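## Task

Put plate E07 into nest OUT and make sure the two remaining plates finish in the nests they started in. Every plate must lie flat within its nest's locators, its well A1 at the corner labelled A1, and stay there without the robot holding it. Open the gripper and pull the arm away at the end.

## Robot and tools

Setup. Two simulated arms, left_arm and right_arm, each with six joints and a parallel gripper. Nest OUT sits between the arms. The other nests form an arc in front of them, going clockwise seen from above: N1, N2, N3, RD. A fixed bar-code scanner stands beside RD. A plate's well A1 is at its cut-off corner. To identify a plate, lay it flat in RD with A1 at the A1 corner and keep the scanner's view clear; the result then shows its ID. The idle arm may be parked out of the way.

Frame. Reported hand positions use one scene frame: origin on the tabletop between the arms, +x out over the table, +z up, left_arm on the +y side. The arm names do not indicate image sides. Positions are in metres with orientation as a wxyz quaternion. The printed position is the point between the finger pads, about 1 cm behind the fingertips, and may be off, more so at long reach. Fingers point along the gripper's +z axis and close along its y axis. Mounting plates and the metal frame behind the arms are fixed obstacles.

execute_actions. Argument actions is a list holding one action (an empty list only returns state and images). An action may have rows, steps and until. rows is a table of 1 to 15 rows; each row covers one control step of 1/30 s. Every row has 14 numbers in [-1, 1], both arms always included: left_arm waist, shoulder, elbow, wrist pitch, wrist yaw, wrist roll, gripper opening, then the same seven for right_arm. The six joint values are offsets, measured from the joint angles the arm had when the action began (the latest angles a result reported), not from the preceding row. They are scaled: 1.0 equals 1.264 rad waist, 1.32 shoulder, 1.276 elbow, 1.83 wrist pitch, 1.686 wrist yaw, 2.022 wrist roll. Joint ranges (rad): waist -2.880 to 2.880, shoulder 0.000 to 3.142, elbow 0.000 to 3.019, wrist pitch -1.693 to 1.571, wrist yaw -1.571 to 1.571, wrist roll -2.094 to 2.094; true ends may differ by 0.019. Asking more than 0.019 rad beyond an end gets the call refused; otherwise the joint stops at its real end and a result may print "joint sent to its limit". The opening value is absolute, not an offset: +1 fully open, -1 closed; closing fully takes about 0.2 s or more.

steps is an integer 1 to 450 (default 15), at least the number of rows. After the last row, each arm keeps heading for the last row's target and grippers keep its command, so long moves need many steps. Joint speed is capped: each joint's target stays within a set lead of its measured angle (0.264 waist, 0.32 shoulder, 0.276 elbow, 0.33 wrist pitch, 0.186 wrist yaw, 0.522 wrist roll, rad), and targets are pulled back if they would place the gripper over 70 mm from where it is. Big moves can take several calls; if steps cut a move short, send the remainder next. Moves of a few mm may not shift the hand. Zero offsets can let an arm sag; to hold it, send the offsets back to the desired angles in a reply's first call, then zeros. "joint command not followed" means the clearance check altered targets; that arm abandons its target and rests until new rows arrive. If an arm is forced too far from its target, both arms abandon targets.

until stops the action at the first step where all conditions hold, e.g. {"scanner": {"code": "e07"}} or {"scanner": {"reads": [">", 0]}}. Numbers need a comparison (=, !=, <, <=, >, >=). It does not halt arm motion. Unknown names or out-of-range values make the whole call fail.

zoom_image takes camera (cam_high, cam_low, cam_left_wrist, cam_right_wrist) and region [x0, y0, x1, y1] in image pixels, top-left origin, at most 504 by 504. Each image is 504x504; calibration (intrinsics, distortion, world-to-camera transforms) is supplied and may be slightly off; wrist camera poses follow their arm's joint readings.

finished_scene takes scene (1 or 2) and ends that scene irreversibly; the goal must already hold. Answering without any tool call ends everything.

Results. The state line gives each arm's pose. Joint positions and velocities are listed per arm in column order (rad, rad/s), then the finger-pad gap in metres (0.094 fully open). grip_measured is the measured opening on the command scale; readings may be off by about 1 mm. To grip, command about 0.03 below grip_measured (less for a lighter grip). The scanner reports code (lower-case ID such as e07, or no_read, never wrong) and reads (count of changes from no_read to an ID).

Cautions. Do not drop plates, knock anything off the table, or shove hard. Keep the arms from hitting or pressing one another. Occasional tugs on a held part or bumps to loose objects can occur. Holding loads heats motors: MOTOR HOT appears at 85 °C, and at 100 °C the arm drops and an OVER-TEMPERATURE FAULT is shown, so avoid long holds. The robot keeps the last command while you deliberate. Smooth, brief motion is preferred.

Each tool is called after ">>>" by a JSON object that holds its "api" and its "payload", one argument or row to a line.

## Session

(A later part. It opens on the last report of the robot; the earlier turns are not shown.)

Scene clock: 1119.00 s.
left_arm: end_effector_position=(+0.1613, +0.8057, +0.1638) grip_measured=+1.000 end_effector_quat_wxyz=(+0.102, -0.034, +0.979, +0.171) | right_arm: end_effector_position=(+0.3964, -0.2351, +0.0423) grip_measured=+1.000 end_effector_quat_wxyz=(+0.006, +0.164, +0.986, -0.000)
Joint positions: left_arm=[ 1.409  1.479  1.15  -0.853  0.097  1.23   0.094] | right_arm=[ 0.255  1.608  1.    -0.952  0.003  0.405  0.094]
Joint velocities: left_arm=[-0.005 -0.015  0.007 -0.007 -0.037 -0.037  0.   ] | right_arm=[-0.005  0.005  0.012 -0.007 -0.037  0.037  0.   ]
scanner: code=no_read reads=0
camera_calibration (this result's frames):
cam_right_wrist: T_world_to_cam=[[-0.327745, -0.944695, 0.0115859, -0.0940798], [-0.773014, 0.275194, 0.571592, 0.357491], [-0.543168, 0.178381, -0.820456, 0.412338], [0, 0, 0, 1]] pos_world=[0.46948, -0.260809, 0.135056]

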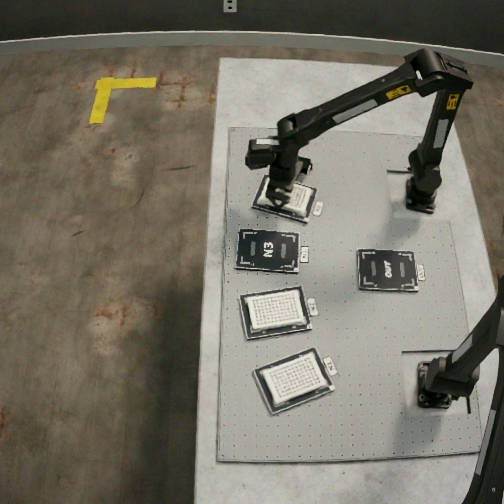

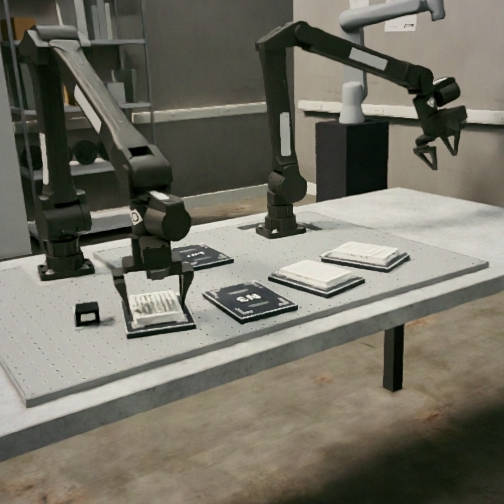

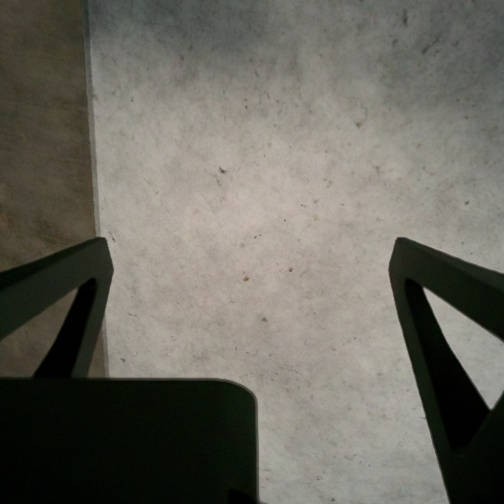

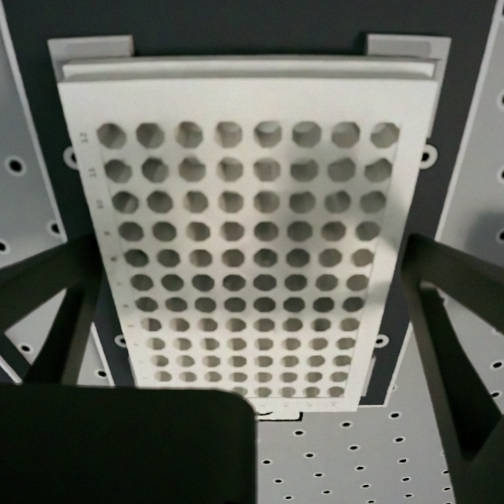

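>>> {"api": "execute_actions", "payload": {
  "actions": [
    {"rows": [[0,0,0,0,0,0,1, 0,-0.008,0.008,-0.008,0,0,1],[0,0,0,0,0,0,1, 0,-0.016,0.015,-0.017,0,0,1],[0,0,0,0,0,0,1, 0,-0.024,0.022,-0.026,0,0,1],[0,0,0,0,0,0,1, 0,-0.031,0.028,-0.034,0,0,1],[0,0,0,0,0,0,1, 0,-0.038,0.033,-0.041,0,0,1]], "steps": 24, "until": {"scanner": {"code": ["!=", "no_read"]}}}
  ]
}}

Scene clock: 1133.77 s.
left_arm: end_effector_position=(+0.1613, +0.8057, +0.1638) grip_measured=+1.000 end_effector_quat_wxyz=(+0.102, -0.034, +0.979, +0.171) | right_arm: end_effector_position=(+0.3963, -0.2351, +0.0423) grip_measured=+1.000 end_effector_quat_wxyz=(+0.005, +0.164, +0.986, -0.000)
Joint positions: left_arm=[ 1.409  1.479  1.15  -0.853  0.097  1.23   0.094] | right_arm=[ 0.255  1.608  1.    -0.952  0.003  0.405  0.094]
Joint velocities: left_arm=[ 0.005 -0.005  0.007  0.007 -0.022  0.095  0.   ] | right_arm=[-0.024  0.005 -0.007 -0.022  0.022  0.007  0.   ]
scanner: code=e07 reads=1
camera_calibration (this result's frames):
cam_right_wrist: T_world_to_cam=[[-0.327741, -0.944695, 0.0117381, -0.0941253], [-0.772797, 0.275211, 0.571878, 0.357327], [-0.543481, 0.178357, -0.820255, 0.412397], [0, 0, 0, 1]] pos_world=[0.469422, -0.260814, 0.135028]

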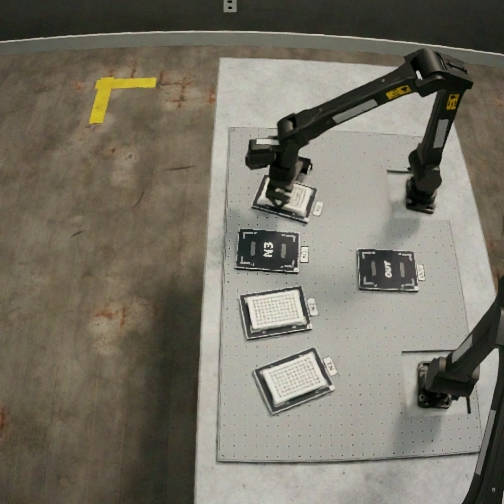

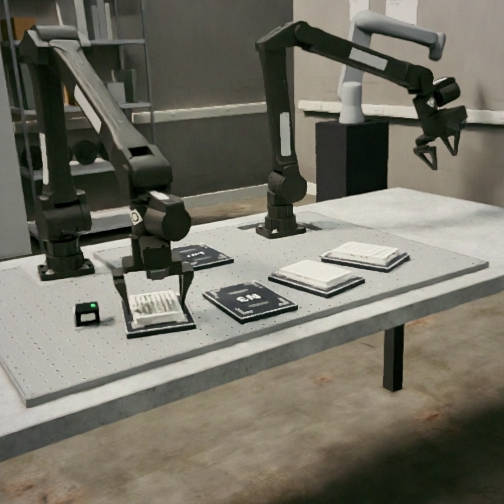

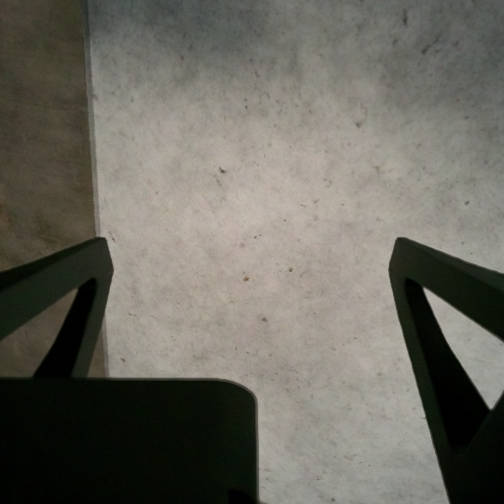

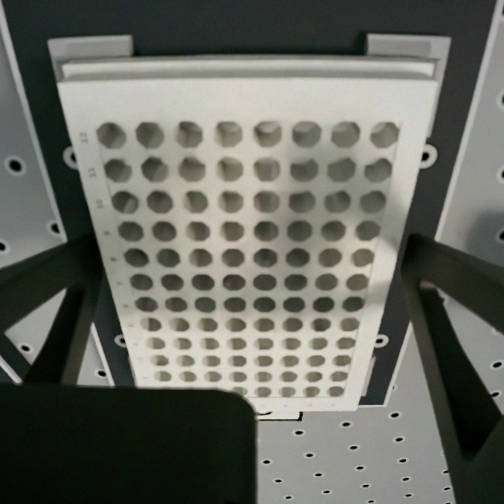

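>>> {"api": "execute_actions", "payload": {
  "actions": [
    {"rows": [[0,0,0,0,0,0,1, 0,0.014,0,0,0,0,1],[0,0,0,0,0,0,1, 0,0.021,0,0,0,0,1],[0,0,0,0,0,0,1, 0,0.024,0,0,0,0,1]], "steps": 12}
  ]
}}

Scene clock: 1146.50 s.
left_arm: end_effector_position=(+0.1613, +0.8057, +0.1638) grip_measured=+1.000 end_effector_quat_wxyz=(+0.102, -0.034, +0.979, +0.171) | right_arm: end_effector_position=(+0.3952, -0.2352, +0.0402) grip_measured=+1.000 end_effector_quat_wxyz=(+0.002, +0.164, +0.987, -0.001)
Joint positions: left_arm=[ 1.409  1.479  1.15  -0.853  0.097  1.23   0.094] | right_arm=[ 0.255  1.614  1.    -0.955  0.003  0.405  0.094]
Joint velocities: left_arm=[-0.005 -0.015  0.007 -0.007 -0.051  0.007  0.   ] | right_arm=[ 0.005 -0.005 -0.012  0.017 -0.022 -0.007  0.   ]
scanner: code=e07 reads=1
camera_calibration (this result's frames):
cam_right_wrist: T_world_to_cam=[[-0.327635, -0.944687, 0.0149329, -0.094721], [-0.768205, 0.275562, 0.577864, 0.355721], [-0.550015, 0.177857, -0.815996, 0.412348], [0, 0, 0, 1]] pos_world=[0.46903, -0.260844, 0.13233]

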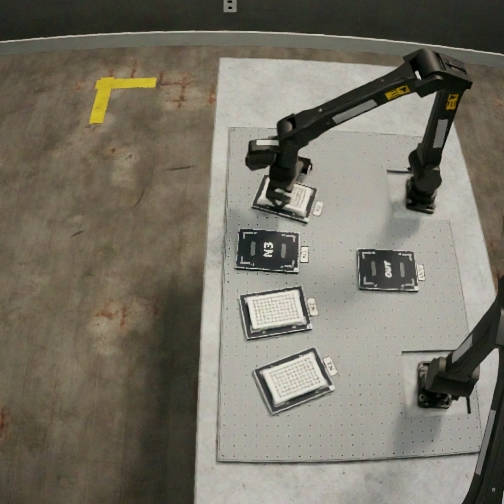

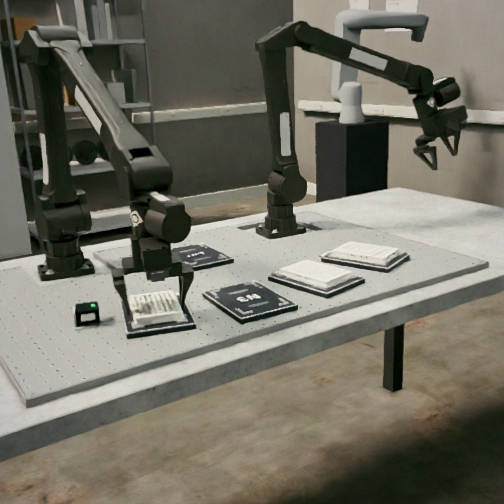

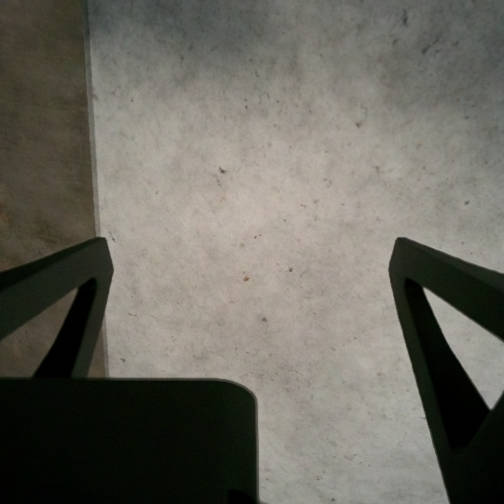

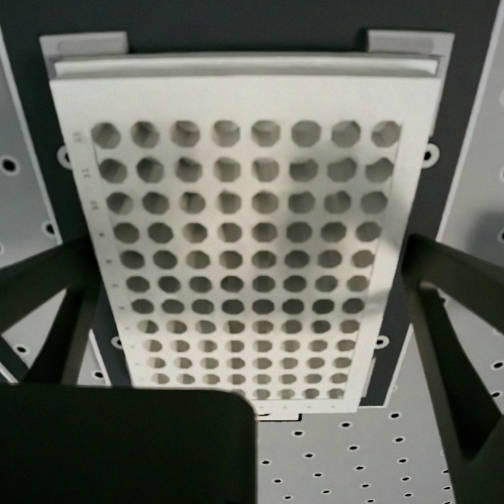

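>>> {"api": "execute_actions", "payload": {
  "actions": [
    {"rows": [[0,0,0,0,0,0,1, 0,0,0,0,0,0,0.93],[0,0,0,0,0,0,1, 0,0,0,0,0,0,0.88],[0,0,0,0,0,0,1, 0,0,0,0,0,0,0.85],[0,0,0,0,0,0,1, 0,0,0,0,0,0,0.83],[0,0,0,0,0,0,1, 0,0,0,0,0,0,0.81],[0,0,0,0,0,0,1, 0,0,0,0,0,0,0.79],[0,0,0,0,0,0,1, 0,0,0,0,0,0,0.77],[0,0,0,0,0,0,1, 0,0,0,0,0,0,0.755],[0,0,0,0,0,0,1, 0,0,0,0,0,0,0.745]], "steps": 15}
  ]
}}

Scene clock: 1161.03 s.
left_arm: end_effector_position=(+0.1613, +0.8057, +0.1638) grip_measured=+1.000 end_effector_quat_wxyz=(+0.102, -0.034, +0.979, +0.171) | right_arm: end_effector_position=(+0.3952, -0.2348, +0.0402) grip_measured=+0.765 end_effector_quat_wxyz=(+0.001, +0.164, +0.987, -0.000)
Joint positions: left_arm=[ 1.409  1.479  1.15  -0.853  0.097  1.23   0.094] | right_arm=[ 0.255  1.614  1.    -0.955  0.001  0.405  0.083]
Joint velocities: left_arm=[-0.005 -0.005 -0.007  0.002 -0.022 -0.022  0.   ] | right_arm=[-0.005 -0.015 -0.022 -0.007  0.007 -0.066  0.001]
scanner: code=no_read reads=1
camera_calibration (this result's frames):
cam_right_wrist: T_world_to_cam=[[-0.327627, -0.94472, 0.0128341, -0.0942869], [-0.768105, 0.274238, 0.578626, 0.35521], [-0.550159, 0.179715, -0.815492, 0.412734], [0, 0, 0, 1]] pos_world=[0.469017, -0.260661, 0.132258]

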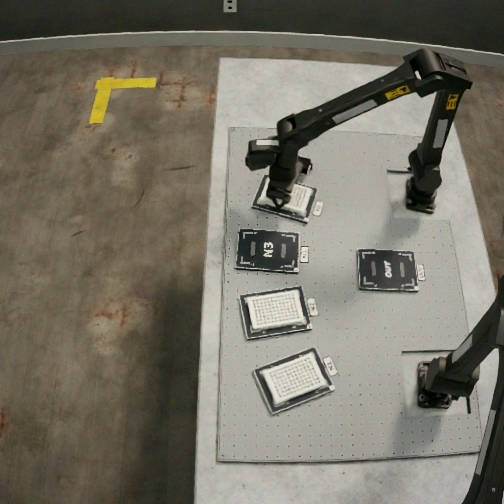

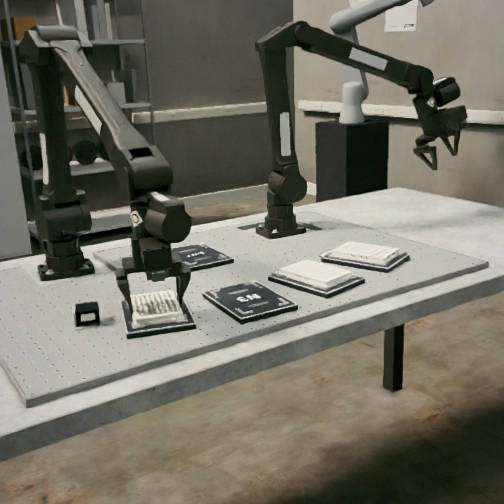

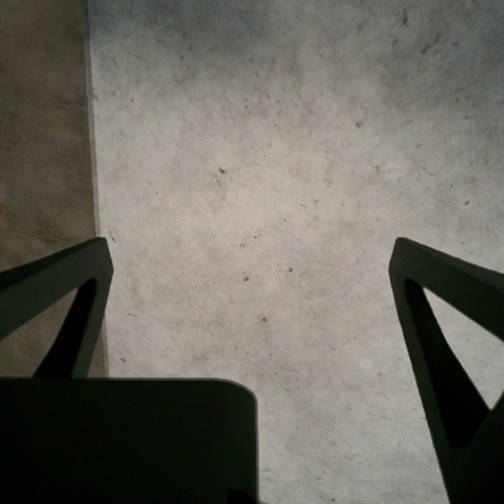

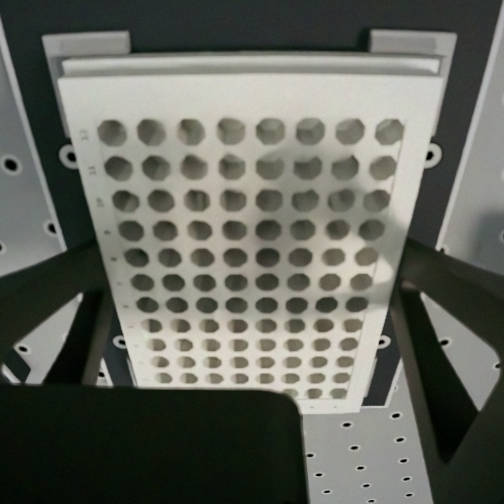

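>>> {"api": "zoom_image", "payload": {
  "camera": "cam_right_wrist",
  "region": [20, 0, 230, 100]
}}

>>> {"api": "zoom_image", "payload": {
  "camera": "cam_right_wrist",
  "region": [280, 0, 490, 100]
}}

Region (20, 0, 230, 100) of cam_right_wrist's 504x504 image, scaled by 2.400, with more detail than that image has; it fills the top 240 rows of this view, and the rest is white.

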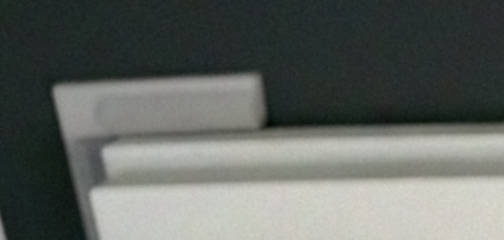

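Region (280, 0, 490, 100) of cam_right_wrist's 504x504 image, scaled by 2.400, with more detail than that image has; it fills the top 240 rows of this view, and the rest is white.

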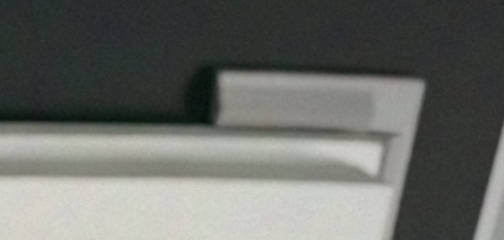

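>>> {"api": "zoom_image", "payload": {
  "camera": "cam_high",
  "region": [340, 230, 440, 310]
}}

>>> {"api": "zoom_image", "payload": {
  "camera": "cam_high",
  "region": [220, 210, 320, 290]
}}

Region (340, 230, 440, 310) of cam_high's 504x504 image, scaled by 5.040, with more detail than that image has; it fills the top 403 rows of this view, and the rest is white.

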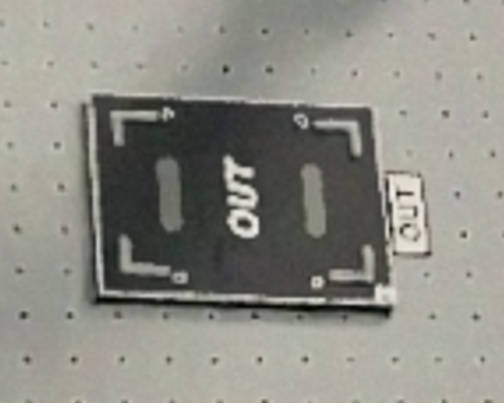

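Region (220, 210, 320, 290) of cam_high's 504x504 image, scaled by 5.040, with more detail than that image has; it fills the top 403 rows of this view, and the rest is white.

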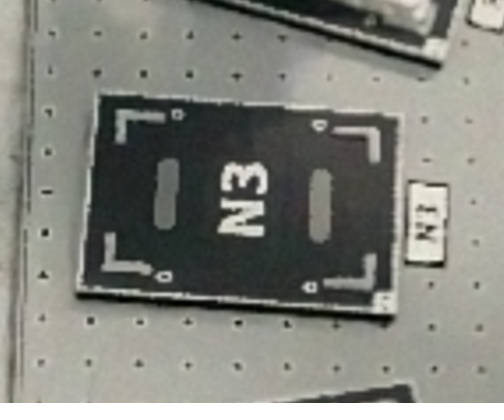

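>>> {"api": "execute_actions", "payload": {
  "actions": [
    {"rows": [[0,0,0,0,0,0,1, 0,0,0,0,0,0,0.738],[0,0,0,0,0,0,1, 0,-0.004,0.012,-0.006,0,0,0.735],[0,0,0,0,0,0,1, 0,-0.010,0.022,-0.014,0,0,0.735],[0,0,0,0,0,0,1, 0,-0.016,0.030,-0.022,0,0,0.735],[0,0,0,0,0,0,1, 0,-0.022,0.037,-0.031,0,0,0.735],[0,0,0,0,0,0,1, 0,-0.028,0.044,-0.040,0,0,0.735],[0,0,0,0,0,0,1, 0,-0.034,0.050,-0.048,0,0,0.735],[0,0,0,0,0,0,1, 0,-0.039,0.055,-0.055,0,0,0.735],[0,0,0,0,0,0,1, 0,-0.042,0.059,-0.060,0,0,0.735]], "steps": 20}
  ]
}}

Scene clock: 1279.60 s.
left_arm: end_effector_position=(+0.1613, +0.8057, +0.1638) grip_measured=+1.000 end_effector_quat_wxyz=(+0.102, -0.034, +0.979, +0.171) | right_arm: end_effector_position=(+0.3935, -0.2346, +0.0766) grip_measured=+0.765 end_effector_quat_wxyz=(+0.002, +0.164, +0.987, +0.001)
Joint positions: left_arm=[ 1.409  1.479  1.15  -0.853  0.097  1.23   0.094] | right_arm=[ 0.255  1.555  1.041 -1.053 -0.001  0.405  0.083]
Joint velocities: left_arm=[-0.024 -0.015  0.007 -0.012 -0.022 -0.066  0.   ] | right_arm=[-0.005 -0.005 -0.012  0.012 -0.051  0.066 -0.001]
scanner: code=no_read reads=1
camera_calibration (this result's frames):
cam_right_wrist: T_world_to_cam=[[-0.327635, -0.944741, 0.0109785, -0.0950091], [-0.768699, 0.273304, 0.578279, 0.332895], [-0.549324, 0.181025, -0.815765, 0.441534], [0, 0, 0, 1]] pos_world=[0.467313, -0.260669, 0.168725]

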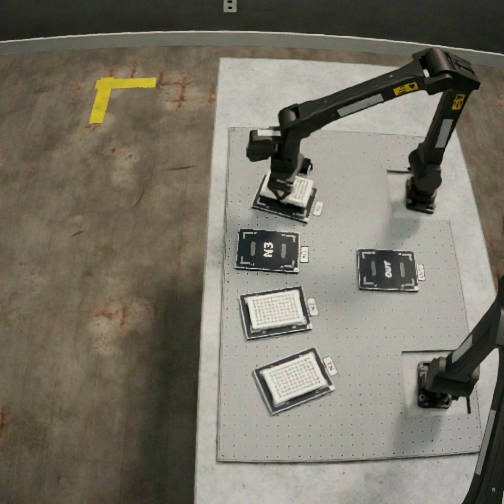

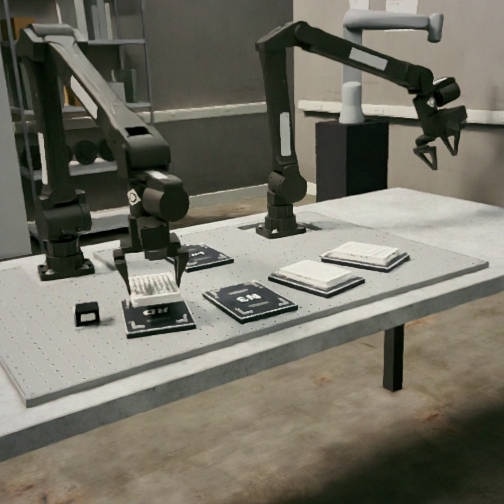

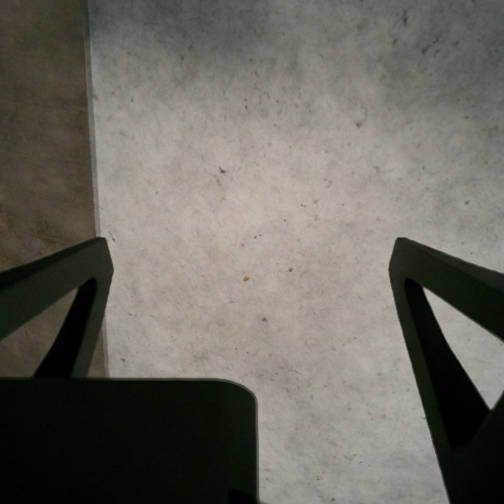

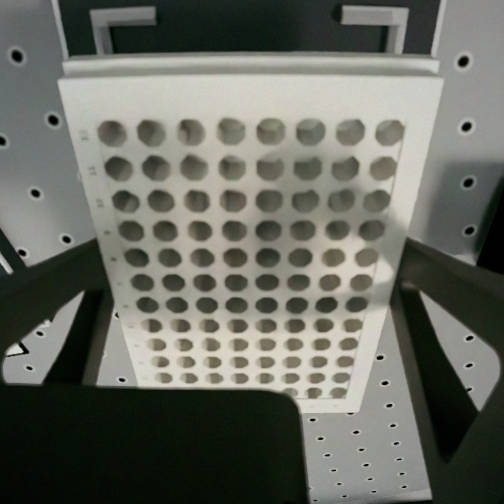

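>>> {"api": "execute_actions", "payload": {
  "actions": [
    {"rows": [[0,0,0,0,0,0,1, 0.01,-0.004,-0.003,0,0,0.004,0.735],[0,0,0,0,0,0,1, 0.03,-0.010,-0.008,0.001,0,0.012,0.735],[0,0,0,0,0,0,1, 0.06,-0.018,-0.016,0.002,0,0.025,0.735],[0,0,0,0,0,0,1, 0.10,-0.028,-0.027,0.003,0,0.042,0.735],[0,0,0,0,0,0,1, 0.145,-0.040,-0.040,0.004,0,0.062,0.735],[0,0,0,0,0,0,1, 0.195,-0.053,-0.055,0.005,0,0.085,0.735],[0,0,0,0,0,0,1, 0.25,-0.067,-0.072,0.007,0,0.11,0.735],[0,0,0,0,0,0,1, 0.31,-0.082,-0.09,0.009,0,0.138,0.735],[0,0,0,0,0,0,1, 0.37,-0.097,-0.108,0.011,0,0.166,0.735],[0,0,0,0,0,0,1, 0.43,-0.112,-0.127,0.013,0,0.195,0.735],[0,0,0,0,0,0,1, 0.50,-0.128,-0.147,0.015,0,0.227,0.735],[0,0,0,0,0,0,1, 0.57,-0.145,-0.168,0.017,0,0.26,0.735],[0,0,0,0,0,0,1, 0.64,-0.162,-0.19,0.019,0,0.293,0.735],[0,0,0,0,0,0,1, 0.71,-0.18,-0.213,0.021,0,0.327,0.735],[0,0,0,0,0,0,1, 0.7819,-0.197,-0.2351,0.0219,0,0.3605,0.735]], "steps": 66}
  ]
}}

Scene clock: 1310.30 s.
left_arm: end_effector_position=(+0.1613, +0.8057, +0.1638) grip_measured=+1.000 end_effector_quat_wxyz=(+0.102, -0.034, +0.979, +0.171) | right_arm: end_effector_position=(+0.1261, +0.0057, +0.0680) grip_measured=+0.765 end_effector_quat_wxyz=(-0.003, +0.027, +1.000, -0.001)
Joint positions: left_arm=[ 1.409  1.479  1.15  -0.853  0.097  1.23   0.094] | right_arm=[ 1.248  1.298  0.748 -1.025 -0.004  1.125  0.083]
Joint velocities: left_arm=[-0.024 -0.005 -0.007  0.007  0.007  0.037  0.   ] | right_arm=[ 0.005 -0.015 -0.007  0.012 -0.007  0.037 -0.   ]
scanner: code=no_read reads=1
camera_calibration (this result's frames):
cam_right_wrist: T_world_to_cam=[[-0.0597737, -0.998096, 0.0152147, 0.0108033], [-0.808849, 0.0573609, 0.585212, 0.0724168], [-0.584971, 0.0226739, -0.810737, 0.249131], [0, 0, 0, 1]] pos_world=[0.204954, 0.000980086, 0.159436]

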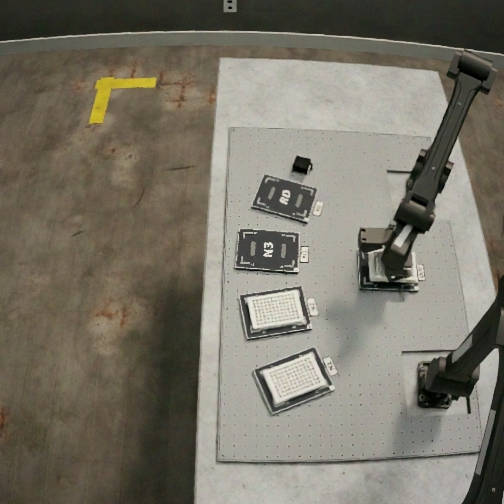

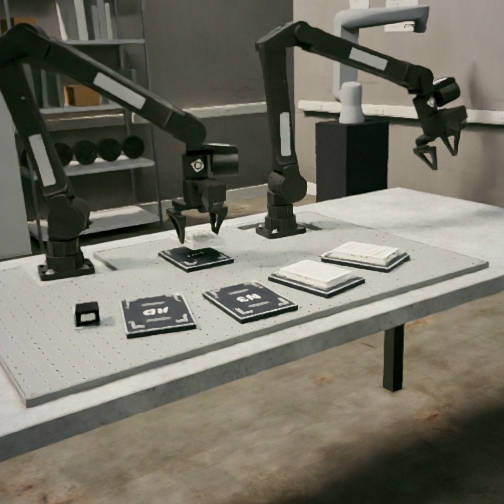

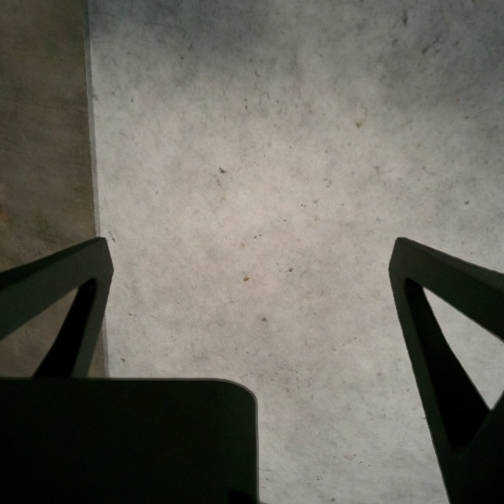

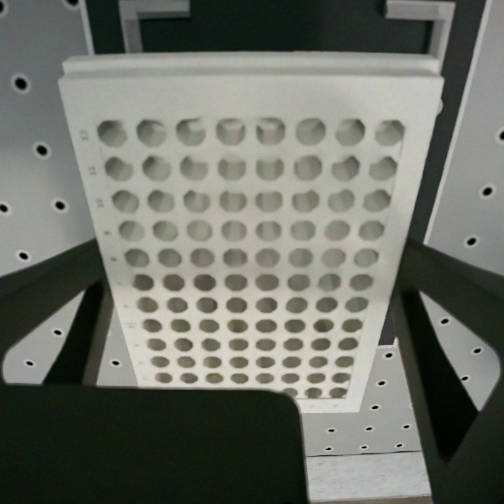

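>>> {"api": "zoom_image", "payload": {
  "camera": "cam_right_wrist",
  "region": [70, 0, 280, 100]
}}

>>> {"api": "zoom_image", "payload": {
  "camera": "cam_right_wrist",
  "region": [290, 0, 500, 100]
}}

Region (70, 0, 280, 100) of cam_right_wrist's 504x504 image, scaled by 2.400, with more detail than that image has; it fills the top 240 rows of this view, and the rest is white.

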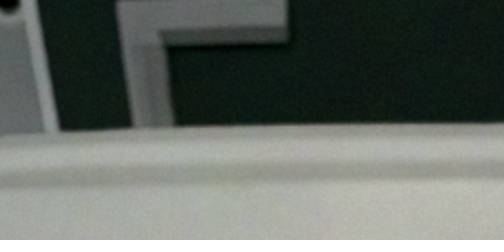

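Region (290, 0, 500, 100) of cam_right_wrist's 504x504 image, scaled by 2.400, with more detail than that image has; it fills the top 240 rows of this view, and the rest is white.

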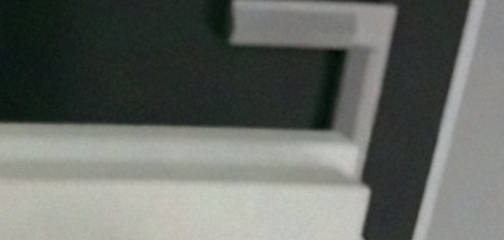

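>>> {"api": "execute_actions", "payload": {
  "actions": [
    {"rows": [[0,0,0,0,0,0,1, -0.006,0,-0.005,0.005,0,-0.003,0.735],[0,0,0,0,0,0,1, -0.012,0,-0.011,0.011,0,-0.006,0.735],[0,0,0,0,0,0,1, -0.018,0,-0.018,0.017,0,-0.009,0.735],[0,0,0,0,0,0,1, -0.023,0,-0.025,0.023,0,-0.012,0.735],[0,0,0,0,0,0,1, -0.027,0,-0.031,0.029,0,-0.015,0.735],[0,0,0,0,0,0,1, -0.030,0,-0.035,0.033,0,-0.017,0.735],[0,0,0,0,0,0,1, -0.0313,0,-0.0384,0.0355,0,-0.0176,0.735]], "steps": 22}
  ]
}}

Scene clock: 1372.13 s.
left_arm: end_effector_position=(+0.1613, +0.8057, +0.1638) grip_measured=+1.000 end_effector_quat_wxyz=(+0.102, -0.034, +0.979, +0.171) | right_arm: end_effector_position=(+0.1304, -0.0058, +0.0532) grip_measured=+0.765 end_effector_quat_wxyz=(-0.001, +0.030, +1.000, +0.002)
Joint positions: left_arm=[ 1.409  1.479  1.15  -0.853  0.097  1.23   0.094] | right_arm=[ 1.217  1.298  0.702 -0.972 -0.004  1.099  0.083]
Joint velocities: left_arm=[ 0.005 -0.005  0.012 -0.002 -0.051 -0.11   0.   ] | right_arm=[-0.015 -0.015  0.017  0.012 -0.007  0.007 -0.001]
scanner: code=no_read reads=1
camera_calibration (this result's frames):
cam_right_wrist: T_world_to_cam=[[-0.0651431, -0.997833, 0.00928265, 0.000736288], [-0.810424, 0.0583311, 0.582932, 0.0855513], [-0.58221, 0.0304511, -0.812468, 0.239668], [0, 0, 0, 1]] pos_world=[0.208918, -0.0115538, 0.144845]

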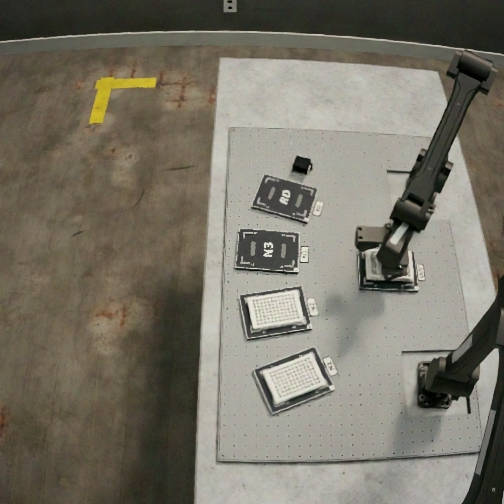

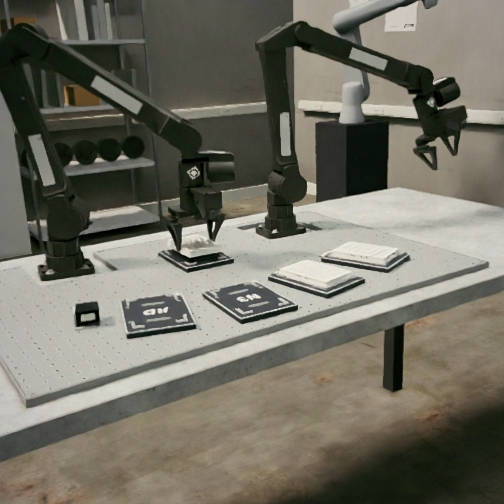

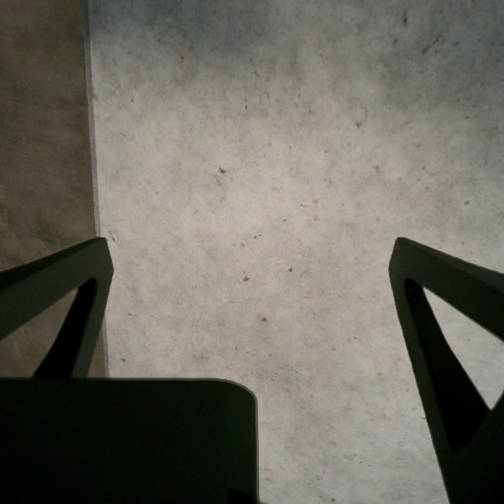

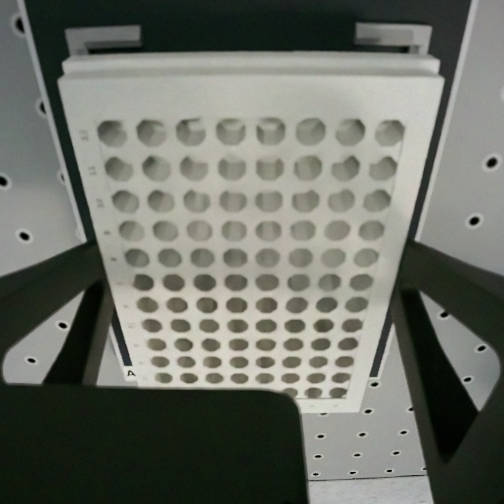

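>>> {"api": "execute_actions", "payload": {
  "actions": []
}}

Scene clock: 1398.70 s.
left_arm: end_effector_position=(+0.1613, +0.8057, +0.1638) grip_measured=+1.000 end_effector_quat_wxyz=(+0.102, -0.034, +0.979, +0.171) | right_arm: end_effector_position=(+0.1304, -0.0058, +0.0532) grip_measured=+0.765 end_effector_quat_wxyz=(-0.001, +0.030, +1.000, +0.002)
Joint positions: left_arm=[ 1.409  1.479  1.15  -0.853  0.097  1.23   0.094] | right_arm=[ 1.217  1.298  0.702 -0.972 -0.004  1.098  0.083]
Joint velocities: left_arm=[ 0.015 -0.005  0.007 -0.012 -0.051 -0.007  0.   ] | right_arm=[ 0.005 -0.015  0.012  0.007  0.022 -0.051  0.001]
scanner: code=no_read reads=1
camera_calibration (this result's frames):
cam_right_wrist: T_world_to_cam=[[-0.0643818, -0.997882, 0.00928064, 0.000636857], [-0.81047, 0.0577117, 0.58293, 0.0855538], [-0.582231, 0.0300084, -0.812469, 0.239668], [0, 0, 0, 1]] pos_world=[0.208922, -0.011494, 0.144845]

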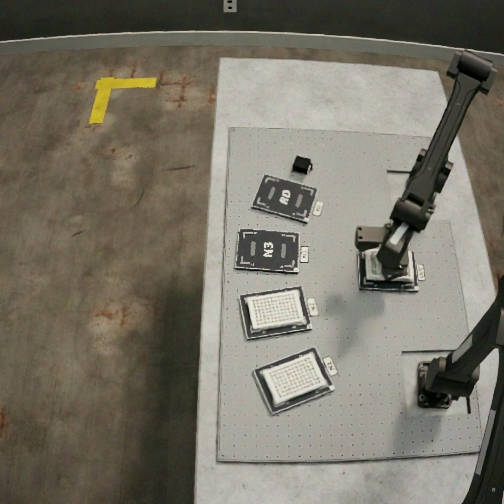

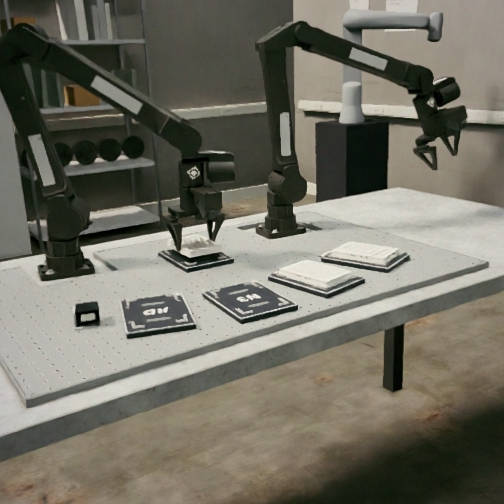

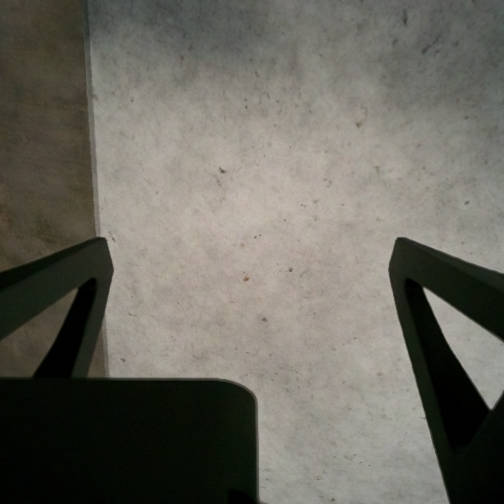

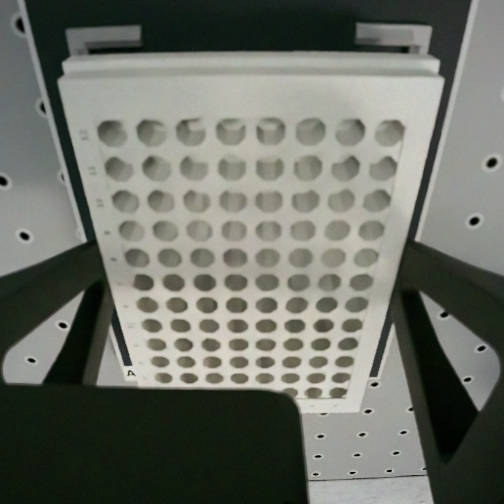

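>>> {"api": "zoom_image", "payload": {
  "camera": "cam_right_wrist",
  "region": [20, 0, 230, 100]
}}

>>> {"api": "zoom_image", "payload": {
  "camera": "cam_right_wrist",
  "region": [280, 0, 490, 100]
}}

Region (20, 0, 230, 100) of cam_right_wrist's 504x504 image, scaled by 2.400, with more detail than that image has; it fills the top 240 rows of this view, and the rest is white.

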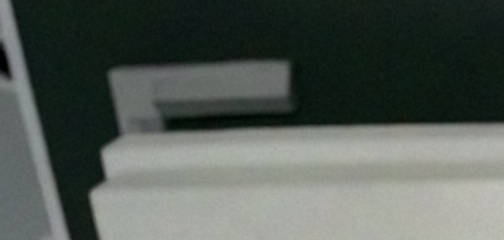

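Region (280, 0, 490, 100) of cam_right_wrist's 504x504 image, scaled by 2.400, with more detail than that image has; it fills the top 240 rows of this view, and the rest is white.

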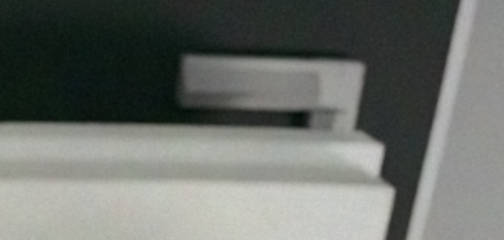

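>>> {"api": "execute_actions", "payload": {
  "actions": [
    {"rows": [[0,0,0,0,0,0,1, 0,0.0055,-0.003,0.005,0,0,0.735],[0,0,0,0,0,0,1, 0,0.011,-0.006,0.010,0,0,0.735],[0,0,0,0,0,0,1, 0,0.0165,-0.009,0.015,0,0,0.735],[0,0,0,0,0,0,1, 0,0.022,-0.012,0.020,0,0,0.735],[0,0,0,0,0,0,1, 0,0.0275,-0.015,0.0255,0,0,0.735],[0,0,0,0,0,0,1, 0,0.0333,-0.0175,0.0306,0,0,0.735]], "steps": 18}
  ]
}}

Scene clock: 1461.07 s.
left_arm: end_effector_position=(+0.1613, +0.8057, +0.1638) grip_measured=+1.000 end_effector_quat_wxyz=(+0.102, -0.034, +0.979, +0.171) | right_arm: end_effector_position=(+0.1306, -0.0055, +0.0395) grip_measured=+0.765 end_effector_quat_wxyz=(-0.002, +0.030, +1.000, +0.000)
Joint positions: left_arm=[ 1.409  1.479  1.15  -0.853  0.097  1.23   0.094] | right_arm=[ 1.217  1.329  0.686 -0.929 -0.004  1.098  0.083]
Joint velocities: left_arm=[-0.005  0.005 -0.017 -0.002 -0.007 -0.037  0.   ] | right_arm=[-0.015 -0.015 -0.012 -0.002 -0.007 -0.051 -0.001]
scanner: code=no_read reads=1
camera_calibration (this result's frames):
cam_right_wrist: T_world_to_cam=[[-0.0643606, -0.997846, 0.0126858, 0.000944977], [-0.809341, 0.0596304, 0.584304, 0.0934516], [-0.583802, 0.027339, -0.811436, 0.228819], [0, 0, 0, 1]] pos_world=[0.20928, -0.0108853, 0.131056]

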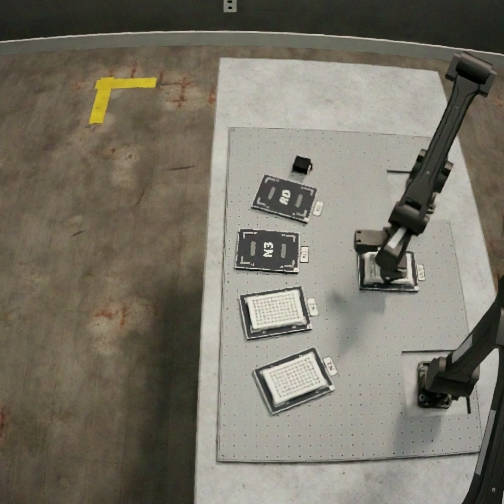

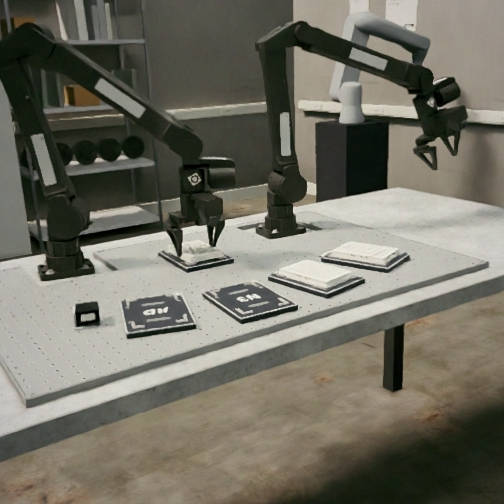

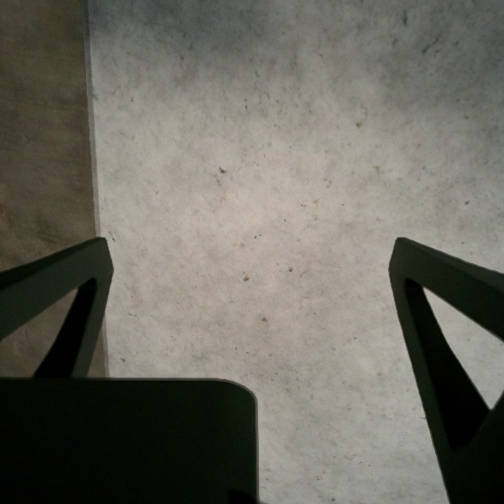

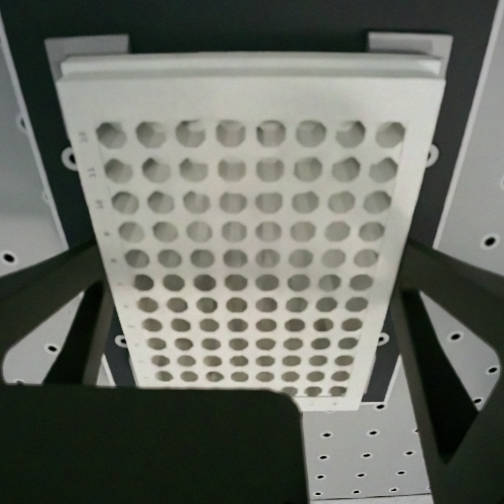

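>>> {"api": "zoom_image", "payload": {
  "camera": "cam_right_wrist",
  "region": [20, 0, 230, 100]
}}

>>> {"api": "zoom_image", "payload": {
  "camera": "cam_right_wrist",
  "region": [280, 0, 490, 100]
}}

Region (20, 0, 230, 100) of cam_right_wrist's 504x504 image, scaled by 2.400, with more detail than that image has; it fills the top 240 rows of this view, and the rest is white.

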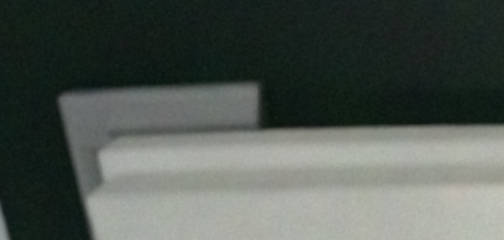

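Region (280, 0, 490, 100) of cam_right_wrist's 504x504 image, scaled by 2.400, with more detail than that image has; it fills the top 240 rows of this view, and the rest is white.

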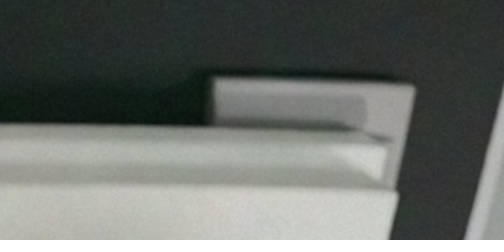

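>>> {"api": "execute_actions", "payload": {
  "actions": [
    {"rows": [[0,0,0,0,0,0,1, 0.003,0.002,0,0,0,0,0.735],[0,0,0,0,0,0,1, 0.006,0.004,0,0,0,0,0.735],[0,0,0,0,0,0,1, 0.009,0.007,0,0,0,0,0.735],[0,0,0,0,0,0,1, 0.011,0.010,0,0,0,0,0.735],[0,0,0,0,0,0,1, 0.011,0.0136,0,0,0,0,0.735]], "steps": 12}
  ]
}}

Scene clock: 1504.30 s.
left_arm: end_effector_position=(+0.1613, +0.8057, +0.1638) grip_measured=+1.000 end_effector_quat_wxyz=(+0.102, -0.034, +0.979, +0.171) | right_arm: end_effector_position=(+0.1303, -0.0054, +0.0395) grip_measured=+0.765 end_effector_quat_wxyz=(-0.002, +0.029, +1.000, +0.000)
Joint positions: left_arm=[ 1.409  1.479  1.15  -0.853  0.097  1.23   0.094] | right_arm=[ 1.219  1.329  0.686 -0.929 -0.004  1.098  0.083]
Joint velocities: left_arm=[-0.005 -0.015 -0.012 -0.002 -0.037 -0.022  0.   ] | right_arm=[ 0.005 -0.024 -0.017  0.002  0.037  0.022 -0.001]
scanner: code=no_read reads=1
camera_calibration (this result's frames):
cam_right_wrist: T_world_to_cam=[[-0.0632186, -0.997919, 0.0126858, 0.000951302], [-0.809409, 0.0587042, 0.584304, 0.0932036], [-0.583833, 0.0266709, -0.811436, 0.228641], [0, 0, 0, 1]] pos_world=[0.208988, -0.0106202, 0.131056]

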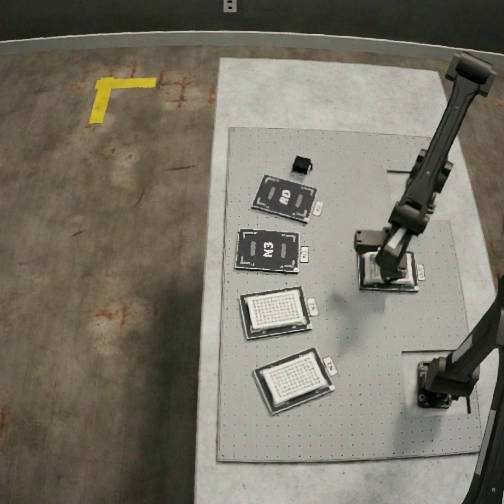

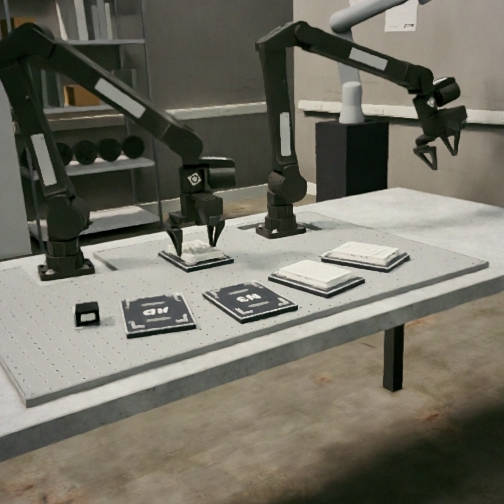

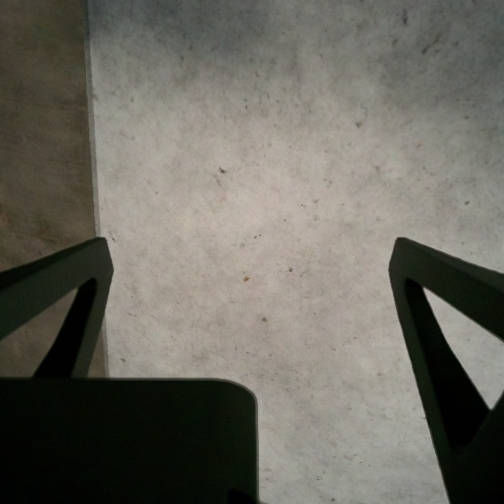

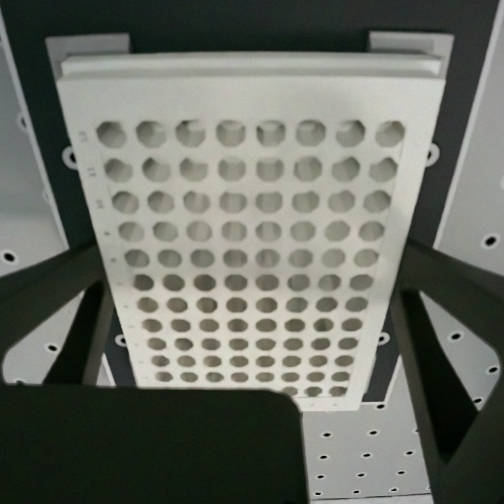

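>>> {"api": "zoom_image", "payload": {
  "camera": "cam_right_wrist",
  "region": [20, 0, 230, 100]
}}

>>> {"api": "zoom_image", "payload": {
  "camera": "cam_right_wrist",
  "region": [280, 0, 490, 100]
}}

Region (20, 0, 230, 100) of cam_right_wrist's 504x504 image, scaled by 2.400, with more detail than that image has; it fills the top 240 rows of this view, and the rest is white.

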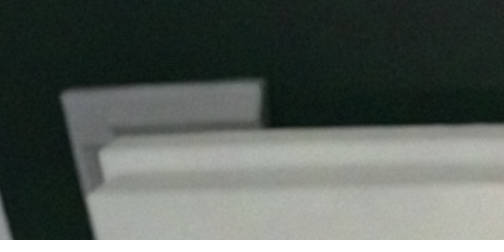

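Region (280, 0, 490, 100) of cam_right_wrist's 504x504 image, scaled by 2.400, with more detail than that image has; it fills the top 240 rows of this view, and the rest is white.

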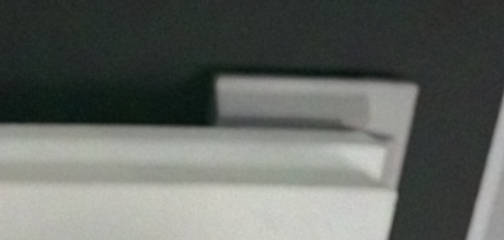

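>>> {"api": "execute_actions", "payload": {
  "actions": [
    {"rows": [[0,0,0,0,0,0,1, 0.002,0.012,0,0,0,0,0.735],[0,0,0,0,0,0,1, 0.002,0.016,0,0,0,0,0.735],[0,0,0,0,0,0,1, 0.002,0.0205,0,0,0,0,0.735],[0,0,0,0,0,0,1, 0.002,0.0205,0,0,0,0,0.735],[0,0,0,0,0,0,1, 0.002,0.0205,0,0,0,0,0.735],[0,0,0,0,0,0,1, 0.002,0.0205,0,0,0,0,0.735],[0,0,0,0,0,0,1, 0.002,0.0205,0,0,0,0,0.735],[0,0,0,0,0,0,1, 0.002,0.0205,0,0,0,0,0.755],[0,0,0,0,0,0,1, 0.002,0.0205,0,0,0,0,0.775],[0,0,0,0,0,0,1, 0.002,0.0205,0,0,0,0,0.80],[0,0,0,0,0,0,1, 0.002,0.0205,0,0,0,0,0.84],[0,0,0,0,0,0,1, 0.002,0.0205,0,0,0,0,0.89],[0,0,0,0,0,0,1, 0.002,0.0205,0,0,0,0,0.94],[0,0,0,0,0,0,1, 0.002,0.0205,0,0,0,0,1.0]], "steps": 20}
  ]
}}

Scene clock: 1551.87 s.
left_arm: end_effector_position=(+0.1613, +0.8057, +0.1638) grip_measured=+1.000 end_effector_quat_wxyz=(+0.102, -0.034, +0.979, +0.171) | right_arm: end_effector_position=(+0.1299, -0.0059, +0.0375) grip_measured=+1.000 end_effector_quat_wxyz=(-0.004, +0.029, +1.000, -0.003)
Joint positions: left_arm=[ 1.409  1.479  1.15  -0.853  0.097  1.23   0.094] | right_arm=[ 1.219  1.336  0.686 -0.929 -0.004  1.098  0.094]
Joint velocities: left_arm=[ 0.005  0.005 -0.012 -0.007 -0.066 -0.007  0.   ] | right_arm=[-0.005  0.005 -0.022  0.007 -0.007 -0.037  0.   ]
scanner: code=no_read reads=1
camera_calibration (this result's frames):
cam_right_wrist: T_world_to_cam=[[-0.0631601, -0.99782, 0.019155, 0.000132006], [-0.80726, 0.0623645, 0.586892, 0.0937953], [-0.586807, 0.0216051, -0.809439, 0.227094], [0, 0, 0, 1]] pos_world=[0.208986, -0.0106242, 0.128768]

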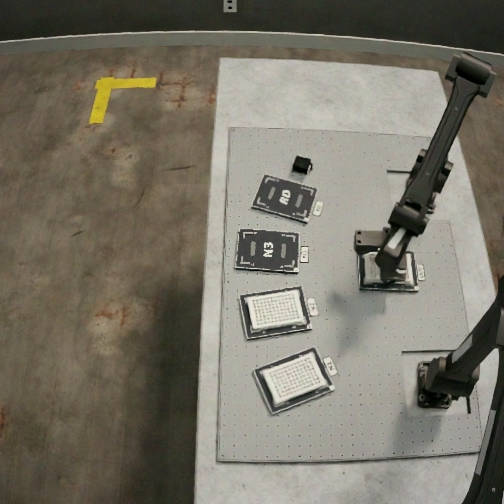

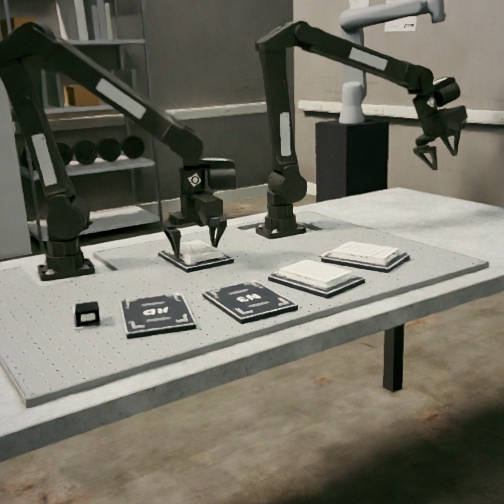

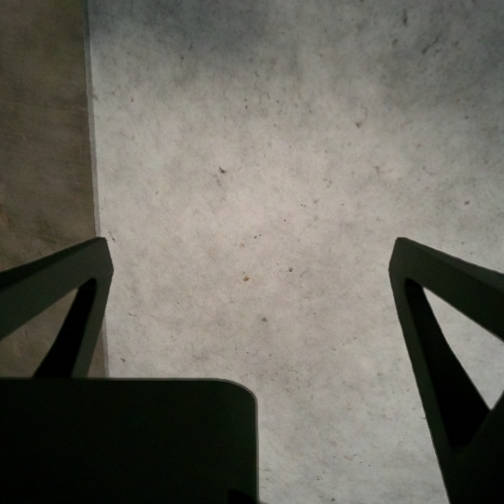

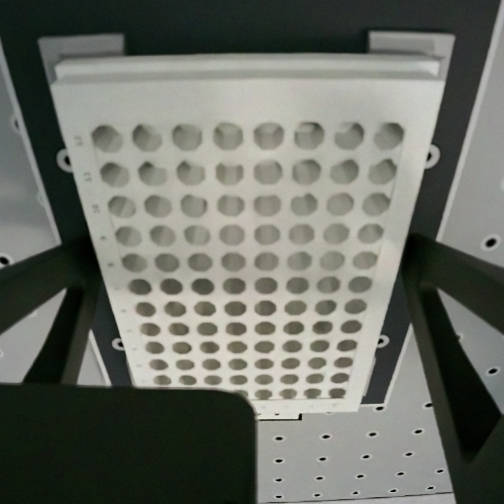

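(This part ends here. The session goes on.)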